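## Task

Place the roll of masking tape inside the drawer that is open, then push that drawer completely closed. The cabinets must stay roughly where they started, the robot must not topple or finish leaning, and the result has to hold without the robot supporting anything.

## Robot and tools

ROBOT. A Hello Robot Stretch 4 with a single arm. It has an omni-wheel base, a lift that rides up a mast, a telescoping arm reaching forward, a wrist with yaw, pitch and roll, and a two-finger gripper. It stands about 1.6 m tall, and no part of the base rim lies more than 0.23 m from the base origin.

FRAMES. Base frame: origin on the floor below the base centre, x ahead, y to the left, z up. hand_pose is reported in this frame. It is the pinch point between the open fingertips, and the printed value may be somewhat off. When all wrist joints are 0, the hand axes line up with the base axes. The odometry frame is the base frame as it was when the scene began. base_odometry comes only from wheel rotation, so slipping reads as motion. Its heading is positive to the left, within -3.142 to 3.142.

execute_actions. Argument "actions" is a list with either one action or none. An empty list simply reports state and images. An action may contain "base", "joints" or both, plus optional "pace" and "contact_limits"; or it contains only "end_of_arm". Every motion in an action starts at once, and they may finish at different times.
- "base": exactly one key, each an offset from where the base last reported itself. translate_m: drive straight, metres, forward positive, -2 to 2. strafe_m: slide sideways without turning, metres, left positive, -2 to 2. rotate_rad: turn in place, radians, counter-clockwise seen from above positive, -3.2 to 3.2.
- "joints": one dictionary of absolute targets, keyed by name. lift_m 0 to 1.2 (metres, height). arm_m 0 to 0.55 (metres, extension). wrist_yaw_rad -1.134 to 4.276 (0 points ahead, positive turns left, 3.14 is stowed; past 3.4 the arm may block it). wrist_pitch_rad -1.117 to 4.259 (0 level, 1.57 pointing down). wrist_roll_rad -1.117 to 4.259 (0 keeps the fingers at equal height; positive turns clockwise as seen from behind the gripper). gripper_m -0.038 to 0.141, the fingertip gap in metres; negative means the tips squeeze together. Tolerances for "done": lift and arm ±0.004, yaw and roll ±0.02, pitch ±0.05, gripper ±0.004. A joint target outside its range gets clipped and still runs; any other invalid key or value makes the whole call rejected with no motion.
- "pace": "slow", "default" (if omitted), "fast" or "max". Base top speeds are 0.1/0.3/0.4/0.6 m/s and 1/2/3/4 rad/s in that order, reduced when the lift is above 0.2 (down to 0.3 m/s and 1 rad/s at full height).
- "contact_limits": {"arm_m": x}, x between 0 (gentlest) and 0.75 (firmest); default 0.5. The arm halts when it pushes harder than that.
- {"end_of_arm": "enable_torque"} re-powers wrist or gripper motors that shut off; they then hold their current position.
- "cameras": names from head_camera, head_left_camera, head_right_camera, wrist_camera, or "all". Omitted, null or ["all"] gives every camera; [] gives none. The "pictures" line lists the order of returned images.
A part left out of an action may still be driving toward an earlier target without its status showing it. A good start: lift_m 0.4 with wrist_yaw_rad 0 together to unfold the wrist.

wait: {"seconds": 0 to 10}; commands nothing new and returns the same report.
zoom_image: {"camera": name, "region": [x0, y0, x1, y1]} in pixels of that camera's most recent full image, top-left is (0,0), at most 504 by 504. Image sizes: head_camera 420x560, the two head fisheyes 420x672, wrist_camera 616x392.
read_manual: gives only licence texts; no motion.
finished_scene: {"scene": n}; closes the current scene permanently and reports success, then hands over the next task. Call it only once the goal holds by itself.

CAMERAS. head_camera sits atop the mast looking forward and down; turn the base to aim it. head_left_camera and head_right_camera are fisheyes beside it, angled more steeply and showing the base and arm. wrist_camera looks along the fingers, with the tips near the bottom of its image.

RESULT LINES. base_status and joint_status tell how each motion ended: "done" (for the base: wheels turned the commanded amount, slip included); "off_target" (stopped short, may still push); "contact_stop_at_<key>" (blocked; that part goes slack and drops its target); "limit_stop_at_<name>", e.g. own_body (self-collision guard; moving away still works, lift and arm may go slack) or tilt (lean over 6 degrees; lift, arm and wheels go slack and ignore commands until it levels); "time_out"; "torque_fault" (a wrist or gripper motor shut off and hangs limp until enable_torque). A later call in the same reply is skipped once one reports a stop. on_its_own lists what happened without being commanded; its "held at" is a joint's held target, not its position. lidar_m: 12 horizontal ranges in metres, 30-degree sectors, first straight ahead and then counter-clockwise (4th left, 7th behind, 10th right); "-" means nothing seen or closer than 0.25 m; glass, thin legs and much behind the robot may be missed. wrist_depth_mm: 7 by 7 grid of median depths, 100 to 2000 mm, from the top left; the robot's own body appears. base_tilt in degrees (forward and right positive), with a fixed offset up to about 1.5. If turned_by_wheels and turned_by_imu disagree by more than roughly 0.1 rad, the base bumped or slipped and heading is off by their difference. motor_effort is percent of maximum, positive toward higher joint values, with the peak in brackets; readings are noisy and offset. For wheels, positive means turning right.

GRIPPING. Close to a gap smaller than the object; squeezing further pulls it toward the wrist, opening pushes it out. Neither the gap reading nor "done" proves a hold; a firm grip at a target of 0 or more shows as a clear change in gripper effort. If tips jam on a surface beneath, raise the lift.

AVOID. Driving or turning with over 1 kg held and arm_m above 0.2, especially fast; steady hard pushes or pulls with a high gripper or high contact limit (tipping risk); pressing the gripper into things with base or arm moves (torque faults); tilting up with roll below -0.4 or above 4 (self-collision); dropping or slamming objects, hard impacts, and shoving the cabinets. Objects may occasionally get a small push from outside. The robot keeps executing its last command while you think.

Each tool is called after "Request:" as a command line: name --argument value for each argument, lists and objects as JSON in quotes; but a table of rows of numbers goes row by row, as --pt "numbers of a row", without its own name.

## Session

Request:
execute_actions --actions '[]'

Scene clock: 0.00 s.
base_odometry: x=+0.000 y=+0.000 heading=+0.000 (m, m, rad; odometry frame)
turned_by_wheels: +0.000 (rad since the last result)
turned_by_imu: +0.000 (rad since the last result)
base_tilt: forward=+0.2 right=+0.3 (deg)
lidar_m: 1.28 1.92 1.91 2.17 2.13 1.25 2.46 1.99 2.19 1.89 1.12 1.11
base_status: not commanded
joint_positions: lift_m=+0.226 arm_m=+0.000 wrist_yaw_rad=+3.173 wrist_pitch_rad=+0.013 wrist_roll_rad=+0.002 gripper_m=+0.057
joint_status: not commanded
motor_effort: lift_m=+18 arm_m=-1 wrist_yaw_rad=+2 wrist_pitch_rad=-7 wrist_roll_rad=-1 gripper_m=-4 wheel_0=+0 wheel_1=+0 wheel_2=+0 (%)
hand_pose: x=-0.1200 y=+0.0783 z=+0.4001 quat_wxyz=(-0.016, -0.007, +0.001, +1.000) (m; base frame)
wrist_depth_mm: - 135 - - - - 1921 / - 117 146 - - - 1863 / - 118 152 - - - 1808 / 114 133 200 - - 1464 1756 / - - - - - 1430 1808 / 1576 1708 207 1808 1618 1499 1708 / 1060 991 1078 1138 627 1182 1255
pictures: head_camera, head_left_camera, head_right_camera, wrist_camera
Images, in order (width x height): head_camera 420x560, head_left_camera 420x672, head_right_camera 420x672, wrist_camera 616x392.

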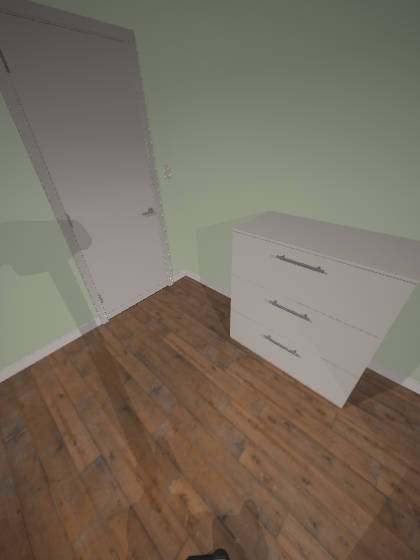

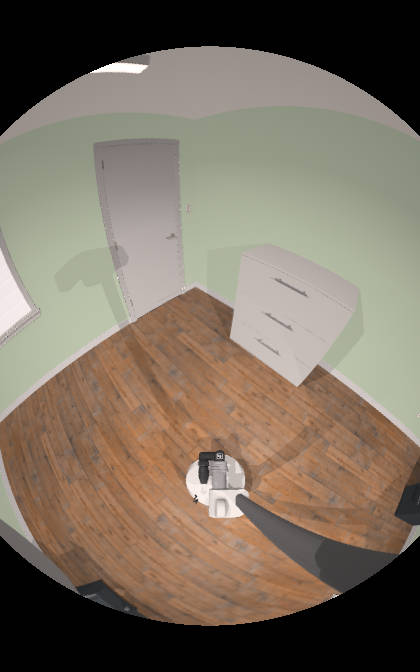

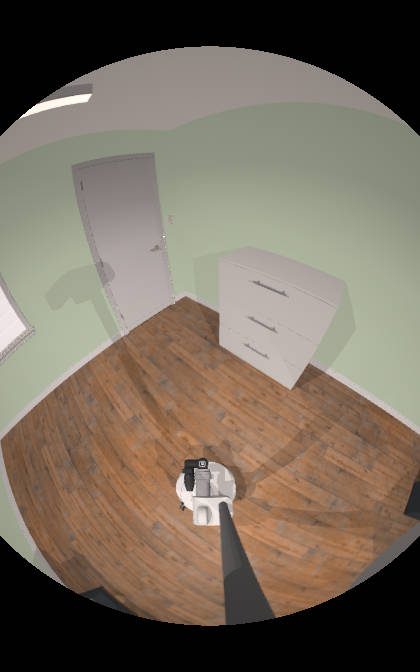

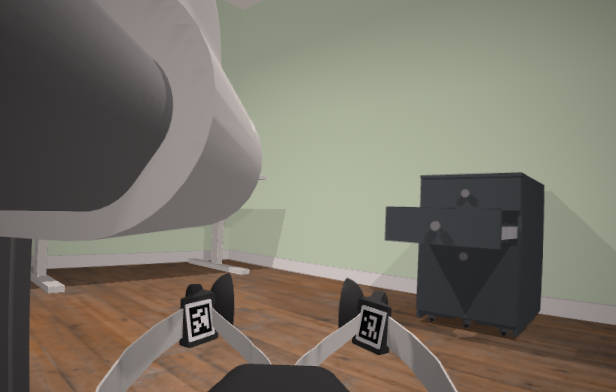

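Request:
execute_actions --actions '[{"base":{"rotate_rad":3.14},"joints":{"lift_m":0.4,"wrist_yaw_rad":0},"pace":"fast"}]' --cameras '["head_camera","head_left_camera"]'

Scene clock: 5.47 s.
base_odometry: x=+0.000 y=+0.000 heading=+3.140 (m, m, rad; odometry frame)
turned_by_wheels: +3.140 (rad since the last result)
turned_by_imu: +3.168 (rad since the last result)
base_tilt: forward=+0.2 right=+0.4 (deg)
lidar_m: 2.41 2.03 2.19 1.90 1.16 1.12 1.30 1.93 1.93 2.17 2.12 1.24
base_status: done
joint_positions: lift_m=+0.400 arm_m=+0.000 wrist_yaw_rad=+0.000 wrist_pitch_rad=+0.013 wrist_roll_rad=+0.002 gripper_m=+0.057
joint_status: all done
motor_effort: lift_m=+19(18) arm_m=+0(0) wrist_yaw_rad=+1(6) wrist_pitch_rad=-8(8) wrist_roll_rad=+0(1) gripper_m=-4(2) wheel_0=-1(10) wheel_1=-1(7) wheel_2=+0(8) (%)
hand_pose: x=+0.4596 y=-0.0873 z=+0.5743 quat_wxyz=(+1.000, +0.001, +0.007, +0.000) (m; base frame)
wrist_depth_mm: - - - - - 1863 1618 / - - - - - 1863 1661 / - - - - - 1808 1618 / - - - - - 1756 1576 / - - - - - 1229 1118 / - - 208 - 1042 960 1078 / 1464 1336 1464 1576 759 1205 1098
pictures: head_camera, head_left_camera
Images, in order (width x height): head_camera 420x560, head_left_camera 420x672.

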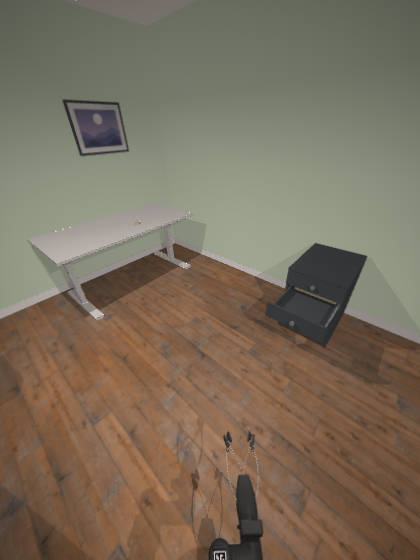

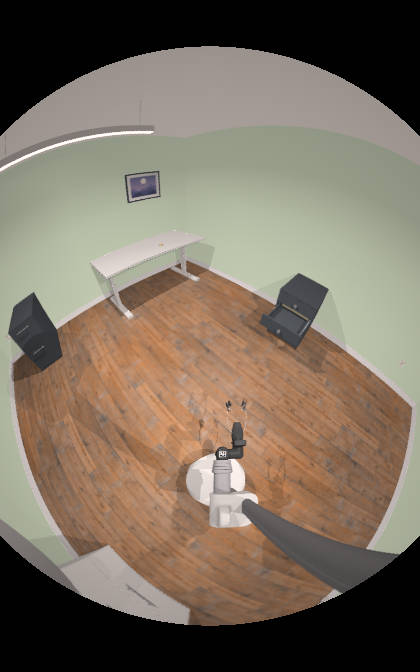

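Request:
execute_actions --actions '[{"base":{"rotate_rad":0.33},"joints":{"lift_m":0.85,"wrist_pitch_rad":0.6}}]' --cameras '[]'

Request:
execute_actions --actions '[{"base":{"translate_m":1.2},"pace":"fast"}]' --cameras '["head_camera","wrist_camera"]'

Scene clock: 15.97 s.
base_odometry: x=+0.000 y=+0.000 heading=-2.814 (m, m, rad; odometry frame)
turned_by_wheels: +0.329 (rad since the last result)
turned_by_imu: +0.331 (rad since the last result)
base_tilt: forward=+0.3 right=+0.4 (deg)
lidar_m: 2.00 2.01 2.15 1.66 1.12 1.18 1.98 1.91 2.00 2.19 1.25 1.27
base_status: done
joint_positions: lift_m=+0.850 arm_m=+0.000 wrist_yaw_rad=+0.000 wrist_pitch_rad=+0.602 wrist_roll_rad=+0.002 gripper_m=+0.057
joint_status: all done
motor_effort: lift_m=+21(21) arm_m=+0(1) wrist_yaw_rad=+2(1) wrist_pitch_rad=-6(7) wrist_roll_rad=-1(2) gripper_m=-2(2) wheel_0=-3(6) wheel_1=-2(5) wheel_2=-2(8) (%)
hand_pose: x=+0.4089 y=-0.0874 z=+0.8647 quat_wxyz=(+0.955, +0.001, +0.296, +0.000) (m; base frame)
wrist_depth_mm: - - - - - - 1756 / - - - - - - 1808 / - - - - - - 1808 / 1863 1863 1983 1983 - - 1921 / 1499 1537 1576 1618 1618 1708 1060 / 1255 1281 208 1336 1308 1397 1336 / 1098 1078 1118 1138 654 1205 1229
pictures: none
No camera images: the call's "cameras" was empty. Leave "cameras" out to get every camera's image.

Scene clock: 20.43 s.
base_odometry: x=-1.136 y=-0.386 heading=-2.814 (m, m, rad; odometry frame)
turned_by_wheels: +0.000 (rad since the last result)
turned_by_imu: +0.002 (rad since the last result)
base_tilt: forward=+0.2 right=+0.4 (deg)
lidar_m: 0.93 0.87 1.55 1.55 2.17 2.00 2.55 2.95 0.92 0.84 1.55 1.25
base_status: done
joint_positions: lift_m=+0.850 arm_m=+0.000 wrist_yaw_rad=+0.000 wrist_pitch_rad=+0.602 wrist_roll_rad=+0.002 gripper_m=+0.057
joint_status: not commanded
motor_effort: lift_m=+20(21) arm_m=+0(0) wrist_yaw_rad=+2(1) wrist_pitch_rad=-7(6) wrist_roll_rad=+0(1) gripper_m=-4(3) wheel_0=+0(5) wheel_1=-1(7) wheel_2=+1(13) (%)
hand_pose: x=+0.4089 y=-0.0874 z=+0.8647 quat_wxyz=(+0.955, +0.001, +0.296, +0.000) (m; base frame)
wrist_depth_mm: 1205 1308 1499 1618 1808 1499 1255 / 1060 1078 1118 1182 1205 1464 1281 / 723 788 891 1983 1921 1661 1308 / 1430 1661 1808 1983 1983 1708 1366 / 1397 1499 1576 1618 1708 1618 1397 / 1205 1308 207 1336 1308 1397 1336 / 1098 1078 1118 1160 654 1205 1229
pictures: head_camera, wrist_camera
Images, in order (width x height): head_camera 420x560, wrist_camera 616x392.

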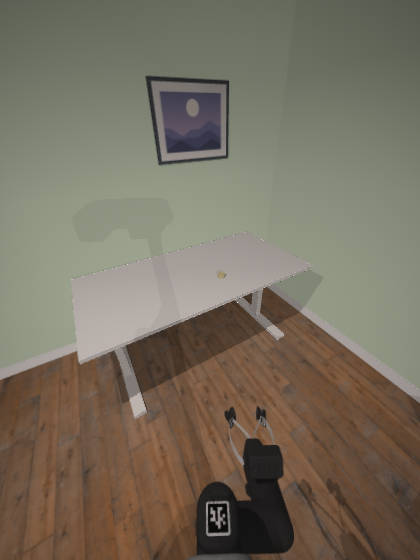

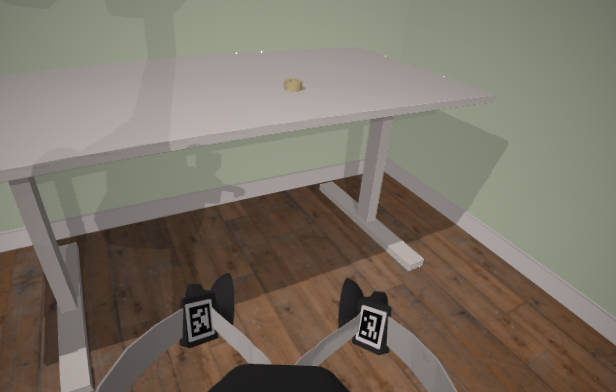

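Request:
execute_actions --actions '[{"base":{"translate_m":0.6},"joints":{"lift_m":1.0,"wrist_pitch_rad":1.57,"arm_m":0.42,"gripper_m":0.12}}]' --cameras '["head_camera","wrist_camera"]'

Scene clock: 31.53 s.
base_odometry: x=-1.704 y=-0.580 heading=-2.814 (m, m, rad; odometry frame)
turned_by_wheels: +0.000 (rad since the last result)
turned_by_imu: +0.000 (rad since the last result)
base_tilt: forward=+0.3 right=+0.4 (deg)
lidar_m: 0.37 0.36 0.41 0.58 2.44 2.52 3.00 1.45 1.06 1.34 1.29 0.53
base_status: done
joint_positions: lift_m=+1.000 arm_m=+0.419 wrist_yaw_rad=+0.000 wrist_pitch_rad=+1.570 wrist_roll_rad=+0.002 gripper_m=+0.120
joint_status: all done
motor_effort: lift_m=+20(27) arm_m=+7(8) wrist_yaw_rad=+1(3) wrist_pitch_rad=-1(4) wrist_roll_rad=-1(1) gripper_m=+0(2) wheel_0=+0(6) wheel_1=-1(5) wheel_2=+1(12) (%)
hand_pose: x=+0.5901 y=-0.0874 z=+0.8896 quat_wxyz=(+0.707, +0.001, +0.707, -0.001) (m; base frame)
wrist_depth_mm: 389 392 397 399 407 410 413 / 389 389 394 399 402 407 410 / 387 389 389 394 399 402 404 / 379 384 389 394 394 402 402 / 379 382 387 389 392 399 1138 / 375 210 384 384 220 1138 1138 / 375 375 379 384 1098 1098 1118
pictures: head_camera, wrist_camera
Images, in order (width x height): head_camera 420x560, wrist_camera 616x392.

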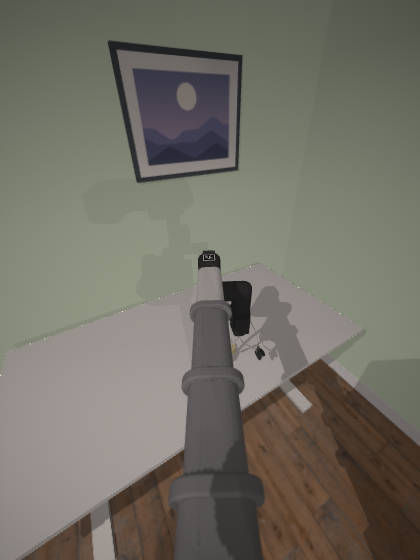

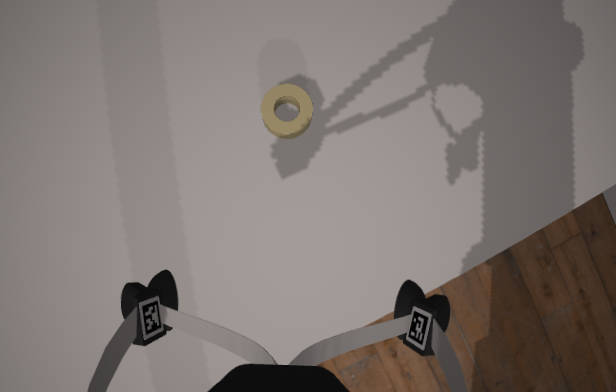

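Request:
execute_actions --actions '[{"joints":{"lift_m":0.9,"arm_m":0.52}}]' --cameras '["wrist_camera"]'

Scene clock: 39.10 s.
base_odometry: x=-1.704 y=-0.580 heading=-2.814 (m, m, rad; odometry frame)
turned_by_wheels: +0.000 (rad since the last result)
turned_by_imu: -0.001 (rad since the last result)
base_tilt: forward=+0.2 right=+0.4 (deg)
lidar_m: 0.39 0.37 0.38 0.57 2.44 2.54 2.99 1.45 1.07 1.34 1.29 0.53
base_status: not commanded
joint_positions: lift_m=+0.900 arm_m=+0.519 wrist_yaw_rad=+0.000 wrist_pitch_rad=+1.570 wrist_roll_rad=+0.002 gripper_m=+0.120
joint_status: all done
motor_effort: lift_m=+16(18) arm_m=+6(7) wrist_yaw_rad=+2(2) wrist_pitch_rad=-1(1) wrist_roll_rad=-1(1) gripper_m=+1(0) wheel_0=+0(0) wheel_1=-1(1) wheel_2=+1(1) (%)
hand_pose: x=+0.6900 y=-0.0874 z=+0.7899 quat_wxyz=(+0.707, +0.001, +0.707, -0.001) (m; base frame)
wrist_depth_mm: 290 293 294 297 300 306 306 / 289 291 293 296 300 301 304 / 286 289 290 296 296 297 301 / 283 286 287 291 296 297 300 / 281 285 287 289 293 294 298 / 278 210 285 286 219 293 294 / 278 279 282 283 287 290 293
pictures: wrist_camera
Images, in order (width x height): wrist_camera 616x392.

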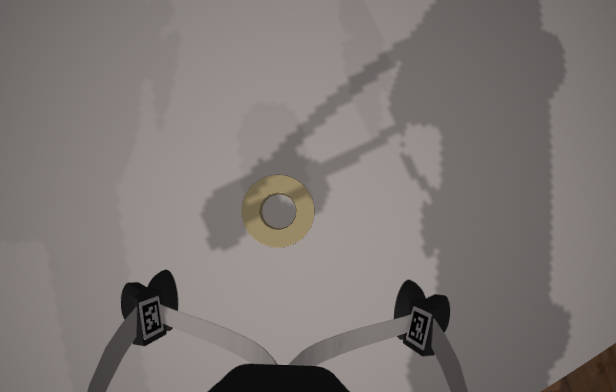

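Request:
execute_actions --actions '[{"base":{"translate_m":0.02},"joints":{"lift_m":0.855,"arm_m":0.55}}]' --cameras '["wrist_camera"]'

Scene clock: 54.03 s.
base_odometry: x=-1.723 y=-0.586 heading=-2.814 (m, m, rad; odometry frame)
turned_by_wheels: +0.000 (rad since the last result)
turned_by_imu: -0.001 (rad since the last result)
base_tilt: forward=+0.3 right=+0.5 (deg)
lidar_m: 0.40 0.34 0.37 0.53 2.44 2.53 3.00 1.24 1.10 1.31 1.28 0.49
base_status: done
joint_positions: lift_m=+0.855 arm_m=+0.549 wrist_yaw_rad=+0.000 wrist_pitch_rad=+1.570 wrist_roll_rad=+0.002 gripper_m=+0.120
joint_status: all done
motor_effort: lift_m=+16(19) arm_m=+6(7) wrist_yaw_rad=+2(3) wrist_pitch_rad=+0(2) wrist_roll_rad=-1(1) gripper_m=-1(0) wheel_0=+1(4) wheel_1=+0(5) wheel_2=+1(9) (%)
hand_pose: x=+0.7200 y=-0.0874 z=+0.7449 quat_wxyz=(+0.707, +0.001, +0.707, -0.001) (m; base frame)
wrist_depth_mm: 245 246 250 251 254 257 259 / 243 246 247 250 252 255 256 / 240 244 246 248 249 253 256 / 239 243 244 247 249 251 253 / 238 240 242 245 247 249 251 / 236 209 240 242 219 248 248 / 235 236 238 240 242 247 248
pictures: wrist_camera
Images, in order (width x height): wrist_camera 616x392.

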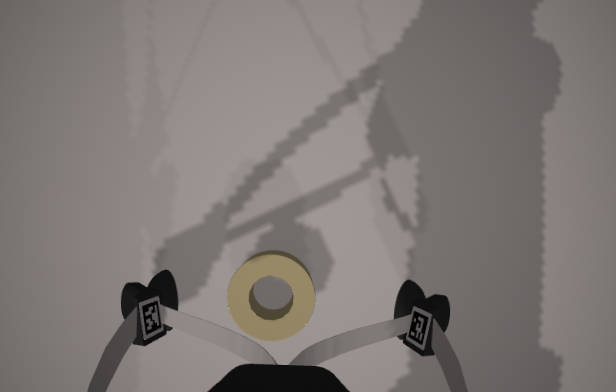

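Request:
execute_actions --actions '[{"joints":{"gripper_m":0.02}}]' --cameras '[]'

Request:
execute_actions --actions '[{"joints":{"lift_m":0.95,"arm_m":0.1},"base":{"translate_m":-0.5}}]' --cameras '["wrist_camera"]'

Request:
execute_actions --actions '[{"base":{"rotate_rad":-1.6}}]' --cameras '["head_camera","head_left_camera"]'

Scene clock: 61.70 s.
base_odometry: x=-1.723 y=-0.586 heading=-2.814 (m, m, rad; odometry frame)
turned_by_wheels: +0.000 (rad since the last result)
turned_by_imu: -0.001 (rad since the last result)
base_tilt: forward=+0.2 right=+0.4 (deg)
lidar_m: 0.37 0.34 0.38 0.53 2.44 2.56 3.01 1.25 1.09 1.33 1.28 0.50
base_status: not commanded
joint_positions: lift_m=+0.855 arm_m=+0.549 wrist_yaw_rad=+0.000 wrist_pitch_rad=+1.570 wrist_roll_rad=+0.002 gripper_m=+0.020
joint_status: all done
motor_effort: lift_m=+16(16) arm_m=+6(6) wrist_yaw_rad=+2(2) wrist_pitch_rad=-2(2) wrist_roll_rad=-1(1) gripper_m=-18(17) wheel_0=+1(1) wheel_1=+0(0) wheel_2=+1(1) (%)
hand_pose: x=+0.7200 y=-0.0874 z=+0.7449 quat_wxyz=(+0.707, +0.001, +0.707, -0.001) (m; base frame)
wrist_depth_mm: 245 247 249 253 254 257 258 / 243 245 248 250 252 255 256 / 241 243 246 249 251 253 254 / 240 242 244 247 248 251 252 / 237 240 242 244 246 249 251 / 236 239 202 211 245 247 249 / 235 161 238 240 213 246 247
pictures: none
No camera images: the call's "cameras" was empty. Leave "cameras" out to get every camera's image.

Scene clock: 64.83 s.
base_odometry: x=-1.250 y=-0.425 heading=-2.814 (m, m, rad; odometry frame)
turned_by_wheels: +0.000 (rad since the last result)
turned_by_imu: -0.002 (rad since the last result)
base_tilt: forward=+0.3 right=+0.4 (deg)
lidar_m: 0.83 0.78 1.61 1.51 2.21 2.10 2.62 3.07 0.87 0.83 1.51 1.11
base_status: done
joint_positions: lift_m=+0.950 arm_m=+0.101 wrist_yaw_rad=+0.000 wrist_pitch_rad=+1.570 wrist_roll_rad=+0.002 gripper_m=+0.020
joint_status: all done
motor_effort: lift_m=+20(26) arm_m=-7(6) wrist_yaw_rad=+3(1) wrist_pitch_rad=+0(1) wrist_roll_rad=-2(2) gripper_m=-17(20) wheel_0=+0(5) wheel_1=+1(4) wheel_2=+0(13) (%)
hand_pose: x=+0.2721 y=-0.0874 z=+0.8395 quat_wxyz=(+0.707, +0.001, +0.707, -0.001) (m; base frame)
wrist_depth_mm: 1060 1060 1078 1078 1118 1118 1138 / 1060 1078 1078 1078 1078 1098 1138 / 1042 1060 1060 1078 1078 1098 1118 / 1042 1042 1060 1060 1078 1098 1078 / 1025 1042 1042 1060 1078 1078 1078 / 1025 1042 202 212 1042 1060 1078 / 1025 161 831 831 621 1060 1078
pictures: wrist_camera
Images, in order (width x height): wrist_camera 616x392.

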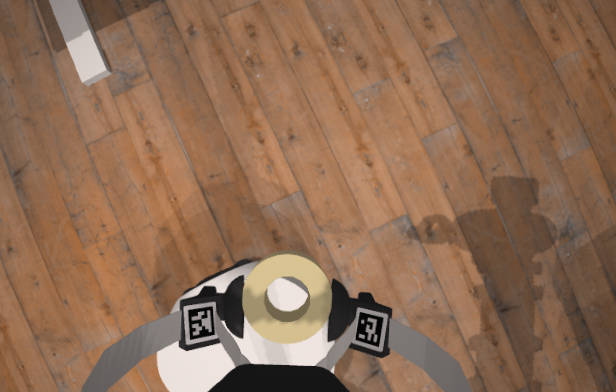

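Scene clock: 67.03 s.
base_odometry: x=-1.250 y=-0.425 heading=+1.869 (m, m, rad; odometry frame)
turned_by_wheels: -1.600 (rad since the last result)
turned_by_imu: -1.616 (rad since the last result)
base_tilt: forward=+0.2 right=+0.4 (deg)
lidar_m: 0.83 1.49 1.20 0.85 0.79 0.82 1.54 2.19 2.07 2.51 3.06 0.89
base_status: done
joint_positions: lift_m=+0.950 arm_m=+0.101 wrist_yaw_rad=+0.000 wrist_pitch_rad=+1.570 wrist_roll_rad=+0.002 gripper_m=+0.020
joint_status: not commanded
motor_effort: lift_m=+19(21) arm_m=-6(6) wrist_yaw_rad=+2(2) wrist_pitch_rad=-1(1) wrist_roll_rad=+0(0) gripper_m=-17(19) wheel_0=+0(7) wheel_1=+0(4) wheel_2=+0(10) (%)
hand_pose: x=+0.2722 y=-0.0874 z=+0.8397 quat_wxyz=(+0.707, +0.001, +0.707, -0.001) (m; base frame)
wrist_depth_mm: 1060 1078 1078 1098 1098 1098 1118 / 1060 1042 1098 1078 1098 1098 1138 / 1042 1060 1078 1078 1078 1098 1118 / 1060 1042 1060 1060 1078 1098 1098 / 1042 1042 1060 1060 1078 1060 1078 / 1025 1025 202 211 1060 1078 1078 / 1008 161 820 831 621 1098 1078
pictures: head_camera, head_left_camera
Images, in order (width x height): head_camera 420x560, head_left_camera 420x672.

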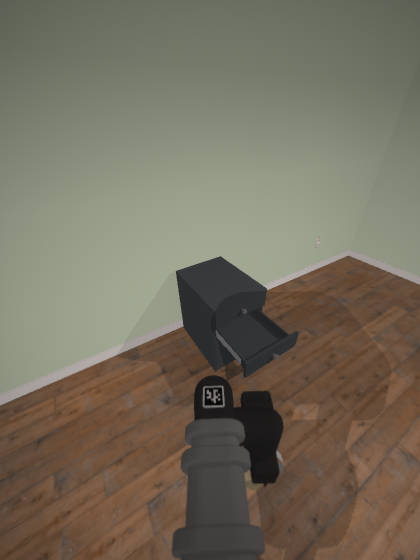

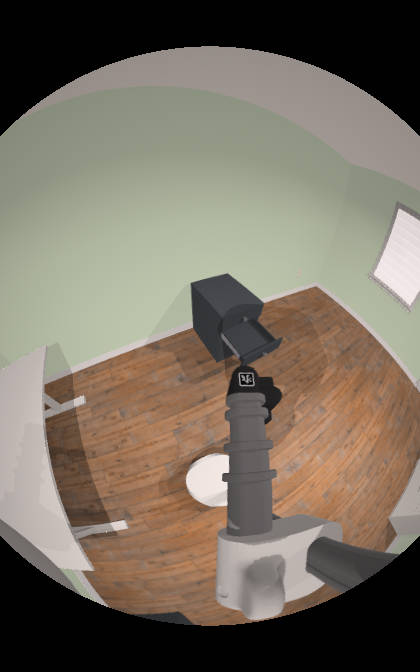

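Request:
execute_actions --actions '[{"base":{"rotate_rad":0.52},"joints":{"lift_m":0.75}}]' --cameras '[]'

Request:
execute_actions --actions '[{"base":{"strafe_m":-0.71}}]' --cameras '["head_camera","wrist_camera"]'

Scene clock: 78.40 s.
base_odometry: x=-1.250 y=-0.425 heading=+2.389 (m, m, rad; odometry frame)
turned_by_wheels: +0.520 (rad since the last result)
turned_by_imu: +0.523 (rad since the last result)
base_tilt: forward=+0.2 right=+0.5 (deg)
lidar_m: 1.50 1.19 0.83 0.78 0.81 1.52 2.19 2.07 2.49 3.06 0.89 0.83
base_status: done
joint_positions: lift_m=+0.750 arm_m=+0.101 wrist_yaw_rad=+0.000 wrist_pitch_rad=+1.570 wrist_roll_rad=+0.002 gripper_m=+0.020
joint_status: all done
motor_effort: lift_m=+16(21) arm_m=-6(6) wrist_yaw_rad=+3(2) wrist_pitch_rad=-1(2) wrist_roll_rad=-2(2) gripper_m=-17(19) wheel_0=-2(6) wheel_1=-2(4) wheel_2=-2(5) (%)
hand_pose: x=+0.2722 y=-0.0874 z=+0.6399 quat_wxyz=(+0.707, +0.001, +0.707, -0.001) (m; base frame)
wrist_depth_mm: 854 866 878 878 904 904 931 / 854 866 866 878 891 891 904 / 854 842 866 891 878 891 904 / 842 854 866 866 878 891 891 / 854 842 854 854 866 891 878 / 831 842 202 212 866 878 878 / 820 161 627 634 517 866 866
pictures: none
No camera images: the call's "cameras" was empty. Leave "cameras" out to get every camera's image.

Scene clock: 82.10 s.
base_odometry: x=-0.765 y=+0.093 heading=+2.389 (m, m, rad; odometry frame)
turned_by_wheels: +0.000 (rad since the last result)
turned_by_imu: +0.000 (rad since the last result)
base_tilt: forward=+0.3 right=+0.4 (deg)
lidar_m: 0.59 1.57 1.57 1.51 2.07 2.31 1.80 1.82 2.49 2.34 2.14 0.65
base_status: done
joint_positions: lift_m=+0.750 arm_m=+0.101 wrist_yaw_rad=+0.000 wrist_pitch_rad=+1.570 wrist_roll_rad=+0.002 gripper_m=+0.020
joint_status: not commanded
motor_effort: lift_m=+17(17) arm_m=-6(6) wrist_yaw_rad=+2(2) wrist_pitch_rad=+0(1) wrist_roll_rad=-1(1) gripper_m=-19(19) wheel_0=-1(9) wheel_1=+0(8) wheel_2=-1(2) (%)
hand_pose: x=+0.2722 y=-0.0874 z=+0.6398 quat_wxyz=(+0.707, +0.001, +0.707, -0.001) (m; base frame)
wrist_depth_mm: 854 878 878 878 904 904 917 / 854 866 866 878 878 891 917 / 854 866 866 878 878 891 904 / 842 854 866 866 866 878 891 / 831 842 854 866 878 878 878 / 842 831 202 211 854 878 866 / 820 161 621 634 517 866 866
pictures: head_camera, wrist_camera
Images, in order (width x height): head_camera 420x560, wrist_camera 616x392.

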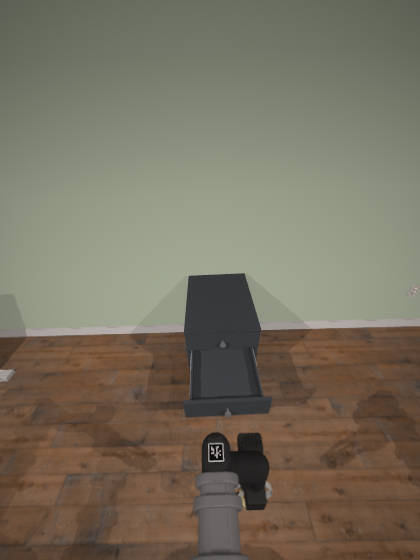

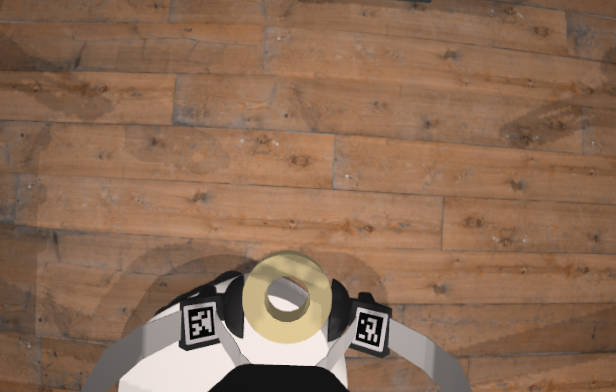

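Well aligned.

Request:
execute_actions --actions '[{"joints":{"arm_m":0.55}}]' --cameras '["wrist_camera"]'

Scene clock: 87.87 s.
base_odometry: x=-0.765 y=+0.093 heading=+2.389 (m, m, rad; odometry frame)
turned_by_wheels: +0.000 (rad since the last result)
turned_by_imu: -0.002 (rad since the last result)
base_tilt: forward=+0.3 right=+0.4 (deg)
lidar_m: 0.60 1.57 1.59 1.51 2.04 2.31 1.80 1.80 2.47 2.34 2.13 0.63
base_status: not commanded
joint_positions: lift_m=+0.750 arm_m=+0.549 wrist_yaw_rad=+0.000 wrist_pitch_rad=+1.570 wrist_roll_rad=+0.002 gripper_m=+0.020
joint_status: all done
motor_effort: lift_m=+17(17) arm_m=+6(7) wrist_yaw_rad=+2(1) wrist_pitch_rad=+0(1) wrist_roll_rad=-1(1) gripper_m=-20(18) wheel_0=-1(1) wheel_1=+0(0) wheel_2=-1(2) (%)
hand_pose: x=+0.7200 y=-0.0874 z=+0.6398 quat_wxyz=(+0.707, +0.001, +0.707, -0.001) (m; base frame)
wrist_depth_mm: 327 320 312 312 315 312 917 / 866 469 469 477 480 904 904 / 842 466 469 477 480 891 904 / 842 466 466 473 477 878 891 / 842 462 466 469 473 878 878 / 831 436 202 212 413 866 878 / 820 161 355 357 272 854 878
pictures: wrist_camera
Images, in order (width x height): wrist_camera 616x392.

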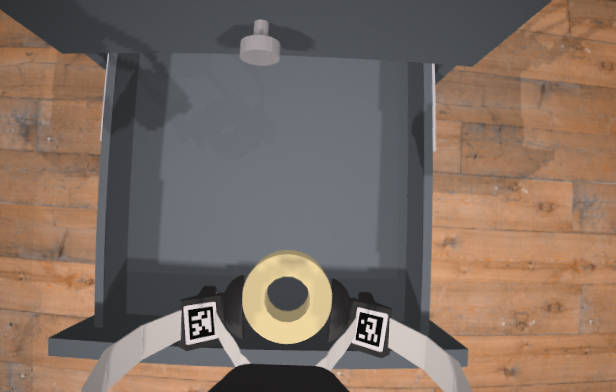

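Request:
execute_actions --actions '[{"base":{"translate_m":0.06},"joints":{"lift_m":0.55}}]' --cameras '["wrist_camera"]'

Request:
execute_actions --actions '[{"joints":{"gripper_m":0.08}}]' --cameras '[]'

Request:
execute_actions --actions '[{"joints":{"lift_m":0.72}}]' --cameras '["wrist_camera"]'

Request:
execute_actions --actions '[{"joints":{"arm_m":0.0,"gripper_m":0.0}}]' --cameras '[]'

Request:
execute_actions --actions '[{"joints":{"wrist_pitch_rad":0.0}}]' --cameras '[]'

Request:
execute_actions --actions '[{"joints":{"lift_m":0.3}}]' --cameras '["wrist_camera"]'

Scene clock: 104.20 s.
base_odometry: x=-0.808 y=+0.134 heading=+2.389 (m, m, rad; odometry frame)
turned_by_wheels: +0.000 (rad since the last result)
turned_by_imu: -0.001 (rad since the last result)
base_tilt: forward=+0.2 right=+0.4 (deg)
lidar_m: 0.54 1.51 1.56 1.51 2.09 2.37 1.86 1.86 2.46 2.36 2.05 0.58
base_status: done
joint_positions: lift_m=+0.550 arm_m=+0.549 wrist_yaw_rad=+0.000 wrist_pitch_rad=+1.570 wrist_roll_rad=+0.002 gripper_m=+0.020
joint_status: all done
motor_effort: lift_m=+16(14) arm_m=+6(6) wrist_yaw_rad=+1(2) wrist_pitch_rad=+0(0) wrist_roll_rad=+0(0) gripper_m=-18(18) wheel_0=+2(5) wheel_1=-1(7) wheel_2=+1(8) (%)
hand_pose: x=+0.7200 y=-0.0874 z=+0.4399 quat_wxyz=(+0.707, +0.001, +0.707, -0.001) (m; base frame)
wrist_depth_mm: 270 271 274 276 279 279 224 / 267 270 272 274 277 278 699 / 265 267 271 272 274 276 449 / 264 266 268 271 273 273 449 / 260 264 265 268 271 272 445 / 259 262 202 212 268 271 439 / 258 161 262 264 226 247 668
pictures: wrist_camera
Images, in order (width x height): wrist_camera 616x392.

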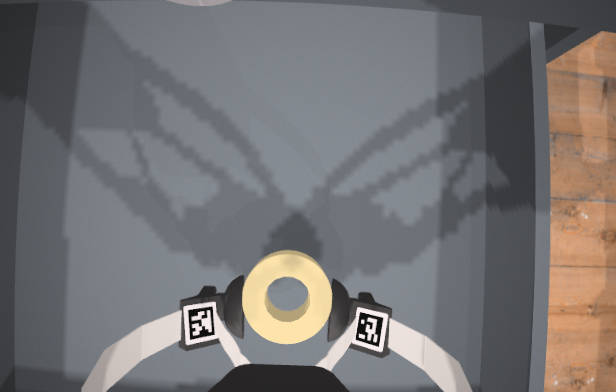

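Scene clock: 105.60 s.
base_odometry: x=-0.808 y=+0.134 heading=+2.389 (m, m, rad; odometry frame)
turned_by_wheels: +0.000 (rad since the last result)
turned_by_imu: +0.000 (rad since the last result)
base_tilt: forward=+0.2 right=+0.4 (deg)
lidar_m: 0.51 1.51 1.55 1.52 2.09 2.36 1.86 1.90 2.47 2.34 2.04 0.59
base_status: not commanded
joint_positions: lift_m=+0.550 arm_m=+0.549 wrist_yaw_rad=+0.000 wrist_pitch_rad=+1.570 wrist_roll_rad=+0.002 gripper_m=+0.080
joint_status: all done
motor_effort: lift_m=+16(16) arm_m=+6(6) wrist_yaw_rad=+1(2) wrist_pitch_rad=+0(1) wrist_roll_rad=-1(1) gripper_m=-2(20) wheel_0=+2(2) wheel_1=-1(1) wheel_2=+2(1) (%)
hand_pose: x=+0.7200 y=-0.0874 z=+0.4399 quat_wxyz=(+0.707, +0.001, +0.707, -0.001) (m; base frame)
wrist_depth_mm: 270 271 273 277 279 279 224 / 267 270 272 274 278 279 691 / 266 266 270 272 276 276 449 / 264 265 268 271 273 273 449 / 262 264 266 268 271 272 445 / 259 262 240 247 221 270 442 / 258 258 262 252 266 256 661
pictures: none
No camera images: the call's "cameras" was empty. Leave "cameras" out to get every camera's image.

Scene clock: 107.40 s.
base_odometry: x=-0.808 y=+0.134 heading=+2.389 (m, m, rad; odometry frame)
turned_by_wheels: +0.000 (rad since the last result)
turned_by_imu: -0.001 (rad since the last result)
base_tilt: forward=+0.2 right=+0.4 (deg)
lidar_m: 0.52 1.52 1.56 1.52 2.10 2.36 1.86 1.87 2.47 2.34 2.09 0.58
base_status: not commanded
joint_positions: lift_m=+0.720 arm_m=+0.549 wrist_yaw_rad=+0.000 wrist_pitch_rad=+1.570 wrist_roll_rad=+0.002 gripper_m=+0.080
joint_status: all done
motor_effort: lift_m=+21(20) arm_m=+7(7) wrist_yaw_rad=+2(1) wrist_pitch_rad=+0(0) wrist_roll_rad=-1(0) gripper_m=-3(3) wheel_0=+2(2) wheel_1=-1(1) wheel_2=+2(2) (%)
hand_pose: x=+0.7200 y=-0.0874 z=+0.6095 quat_wxyz=(+0.707, +0.001, +0.707, -0.001) (m; base frame)
wrist_depth_mm: 198 196 196 196 193 194 - / 273 276 265 273 266 256 866 / 820 433 442 442 449 866 866 / 809 433 439 442 442 854 854 / 809 430 436 436 439 842 854 / 798 404 430 436 220 831 854 / 798 375 427 430 415 820 842
pictures: wrist_camera
Images, in order (width x height): wrist_camera 616x392.

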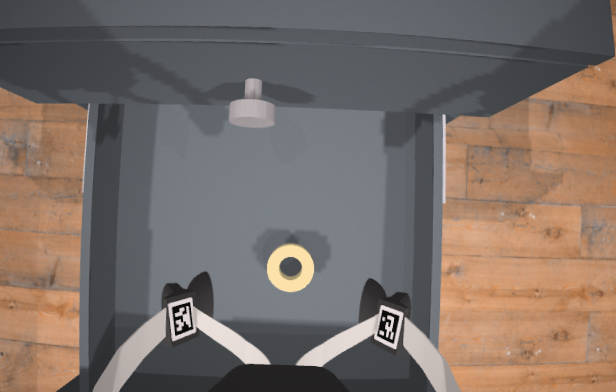

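Scene clock: 110.07 s.
base_odometry: x=-0.808 y=+0.134 heading=+2.389 (m, m, rad; odometry frame)
turned_by_wheels: +0.000 (rad since the last result)
turned_by_imu: -0.001 (rad since the last result)
base_tilt: forward=+0.2 right=+0.5 (deg)
lidar_m: 0.54 1.52 1.58 1.52 2.11 2.36 1.85 1.86 2.46 2.34 2.02 0.56
base_status: not commanded
joint_positions: lift_m=+0.720 arm_m=+0.001 wrist_yaw_rad=+0.000 wrist_pitch_rad=+1.570 wrist_roll_rad=+0.002 gripper_m=+0.000
joint_status: all done
motor_effort: lift_m=+21(21) arm_m=-6(7) wrist_yaw_rad=+3(2) wrist_pitch_rad=-2(1) wrist_roll_rad=+0(1) gripper_m=-8(4) wheel_0=+2(2) wheel_1=-1(1) wheel_2=+1(1) (%)
hand_pose: x=+0.1723 y=-0.0874 z=+0.6095 quat_wxyz=(+0.707, +0.001, +0.707, -0.001) (m; base frame)
wrist_depth_mm: 831 842 842 854 866 878 878 / 831 842 842 854 854 866 891 / 820 831 842 842 854 866 866 / 820 820 831 831 854 866 854 / 798 809 609 676 831 842 854 / 809 603 603 202 831 842 842 / 798 597 597 181 164 831 854
pictures: none
No camera images: the call's "cameras" was empty. Leave "cameras" out to get every camera's image.

Scene clock: 111.57 s.
base_odometry: x=-0.808 y=+0.134 heading=+2.389 (m, m, rad; odometry frame)
turned_by_wheels: +0.000 (rad since the last result)
turned_by_imu: +0.000 (rad since the last result)
base_tilt: forward=+0.3 right=+0.4 (deg)
lidar_m: 0.54 1.52 1.58 1.52 2.07 2.35 1.87 1.88 2.47 2.35 2.05 0.56
base_status: not commanded
joint_positions: lift_m=+0.720 arm_m=+0.001 wrist_yaw_rad=+0.000 wrist_pitch_rad=+0.003 wrist_roll_rad=+0.002 gripper_m=+0.000
joint_status: all done
motor_effort: lift_m=+21(21) arm_m=-6(7) wrist_yaw_rad=+2(2) wrist_pitch_rad=-9(14) wrist_roll_rad=-1(1) gripper_m=-6(7) wheel_0=+2(2) wheel_1=-1(1) wheel_2=+1(1) (%)
hand_pose: x=+0.4606 y=-0.0874 z=+0.8971 quat_wxyz=(+1.000, +0.001, +0.001, +0.000) (m; base frame)
wrist_depth_mm: 1255 1281 1281 1281 1255 1281 1308 / 1229 1255 1255 1255 1281 1281 1281 / 1255 1255 1255 1255 1281 1281 1281 / 1229 1229 1255 1229 1255 1255 1281 / 1205 1205 1255 1229 1229 1229 1281 / 1205 1205 1205 201 1229 1229 1255 / 1182 1182 683 181 164 1255 1229
pictures: none
No camera images: the call's "cameras" was empty. Leave "cameras" out to get every camera's image.

Scene clock: 114.23 s.
base_odometry: x=-0.808 y=+0.134 heading=+2.389 (m, m, rad; odometry frame)
turned_by_wheels: +0.000 (rad since the last result)
turned_by_imu: -0.001 (rad since the last result)
base_tilt: forward=+0.3 right=+0.4 (deg)
lidar_m: 0.52 1.51 1.58 1.50 2.07 2.39 1.87 1.91 2.47 2.32 2.05 0.57
base_status: not commanded
joint_positions: lift_m=+0.300 arm_m=+0.001 wrist_yaw_rad=+0.000 wrist_pitch_rad=+0.003 wrist_roll_rad=+0.002 gripper_m=+0.000
joint_status: all done
motor_effort: lift_m=+16(15) arm_m=-7(7) wrist_yaw_rad=+3(2) wrist_pitch_rad=-10(10) wrist_roll_rad=-2(1) gripper_m=-6(5) wheel_0=+2(2) wheel_1=-1(1) wheel_2=+1(1) (%)
hand_pose: x=+0.4606 y=-0.0874 z=+0.4776 quat_wxyz=(+1.000, +0.001, +0.001, +0.000) (m; base frame)
wrist_depth_mm: 1255 1255 1229 1281 1281 1281 1308 / 1255 1255 1229 1281 1281 1281 1308 / 1229 1229 1255 1255 1255 1281 1281 / 1229 1229 634 640 647 1255 1281 / 320 324 330 634 676 1281 1255 / 317 322 325 202 334 1229 1255 / 315 319 320 181 164 1229 1229
pictures: wrist_camera
Images, in order (width x height): wrist_camera 616x392.

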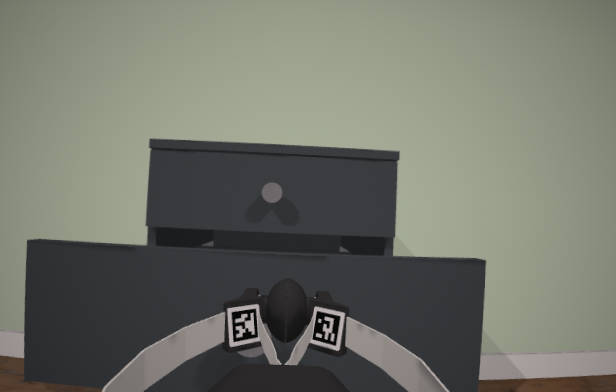

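Request:
execute_actions --actions '[{"joints":{"arm_m":0.42},"contact_limits":{"arm_m":0.3},"pace":"slow"}]' --cameras '[]'

Request:
execute_actions --actions '[{"joints":{"arm_m":0.15}}]' --cameras '["wrist_camera","head_camera"]'

Scene clock: 132.20 s.
base_odometry: x=-0.808 y=+0.134 heading=+2.388 (m, m, rad; odometry frame)
turned_by_wheels: -0.001 (rad since the last result)
turned_by_imu: -0.004 (rad since the last result)
base_tilt: forward=+0.2 right=+0.4 (deg)
lidar_m: 0.85 1.50 1.59 1.51 2.09 2.39 1.86 1.89 2.48 2.34 2.04 0.92
base_status: not commanded
joint_positions: lift_m=+0.300 arm_m=+0.418 wrist_yaw_rad=-0.008 wrist_pitch_rad=+0.002 wrist_roll_rad=+0.002 gripper_m=+0.000
joint_status: all done
on_its_own: wrist_yaw_rad is at rest, and its effort (+24) is outside its rest range (-13 to +13)
motor_effort: lift_m=+16(16) arm_m=+9(16) wrist_yaw_rad=+24(31) wrist_pitch_rad=-7(9) wrist_roll_rad=-1(0) gripper_m=-7(8) wheel_0=-2(3) wheel_1=-2(2) wheel_2=-7(8) (%)
contact_limits: arm_m 0.3
hand_pose: x=+0.8771 y=-0.0897 z=+0.4778 quat_wxyz=(+1.000, +0.001, +0.001, -0.004) (m; base frame)
wrist_depth_mm: 225 231 237 544 842 854 866 / 224 229 233 238 245 250 559 / 223 227 229 237 242 248 866 / 221 226 229 236 241 246 854 / 220 225 230 235 239 244 842 / 219 223 225 201 238 243 544 / 217 220 200 194 171 242 831
pictures: none
No camera images: the call's "cameras" was empty. Leave "cameras" out to get every camera's image.

Scene clock: 134.13 s.
base_odometry: x=-0.808 y=+0.134 heading=+2.389 (m, m, rad; odometry frame)
turned_by_wheels: +0.001 (rad since the last result)
turned_by_imu: +0.001 (rad since the last result)
base_tilt: forward=+0.3 right=+0.4 (deg)
lidar_m: 0.82 1.51 1.58 1.52 2.09 2.39 1.86 1.90 2.47 2.35 2.06 0.88
base_status: not commanded
joint_positions: lift_m=+0.300 arm_m=+0.151 wrist_yaw_rad=+0.000 wrist_pitch_rad=+0.003 wrist_roll_rad=+0.002 gripper_m=+0.000
joint_status: all done
motor_effort: lift_m=+16(16) arm_m=-7(6) wrist_yaw_rad=+2(25) wrist_pitch_rad=-7(8) wrist_roll_rad=-1(1) gripper_m=-7(8) wheel_0=+2(2) wheel_1=-1(2) wheel_2=+0(7) (%)
hand_pose: x=+0.6105 y=-0.0875 z=+0.4777 quat_wxyz=(+1.000, +0.001, +0.001, +0.000) (m; base frame)
wrist_depth_mm: 1098 1098 1098 1118 1138 1160 1160 / 1098 1098 1118 1118 1118 1118 1138 / 1098 492 496 508 512 1138 1138 / 1060 488 492 504 512 1098 1118 / 1078 484 488 500 504 1118 1098 / 1060 480 484 202 504 1098 1118 / 1042 473 484 181 164 1098 1098
pictures: head_camera, wrist_camera
Images, in order (width x height): head_camera 420x560, wrist_camera 616x392.

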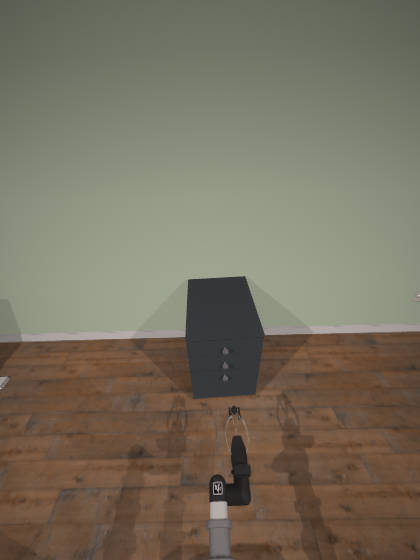

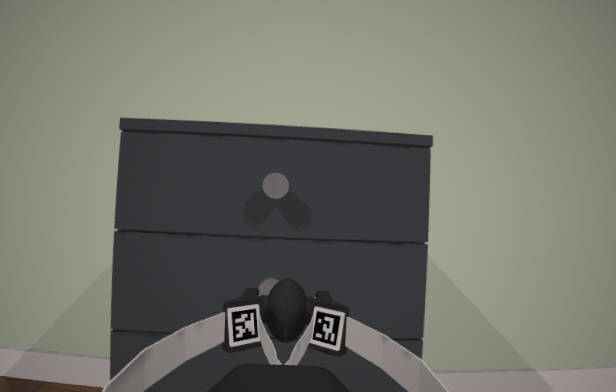

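Request:
finished_scene --scene 1

The scene is finished: the task was done.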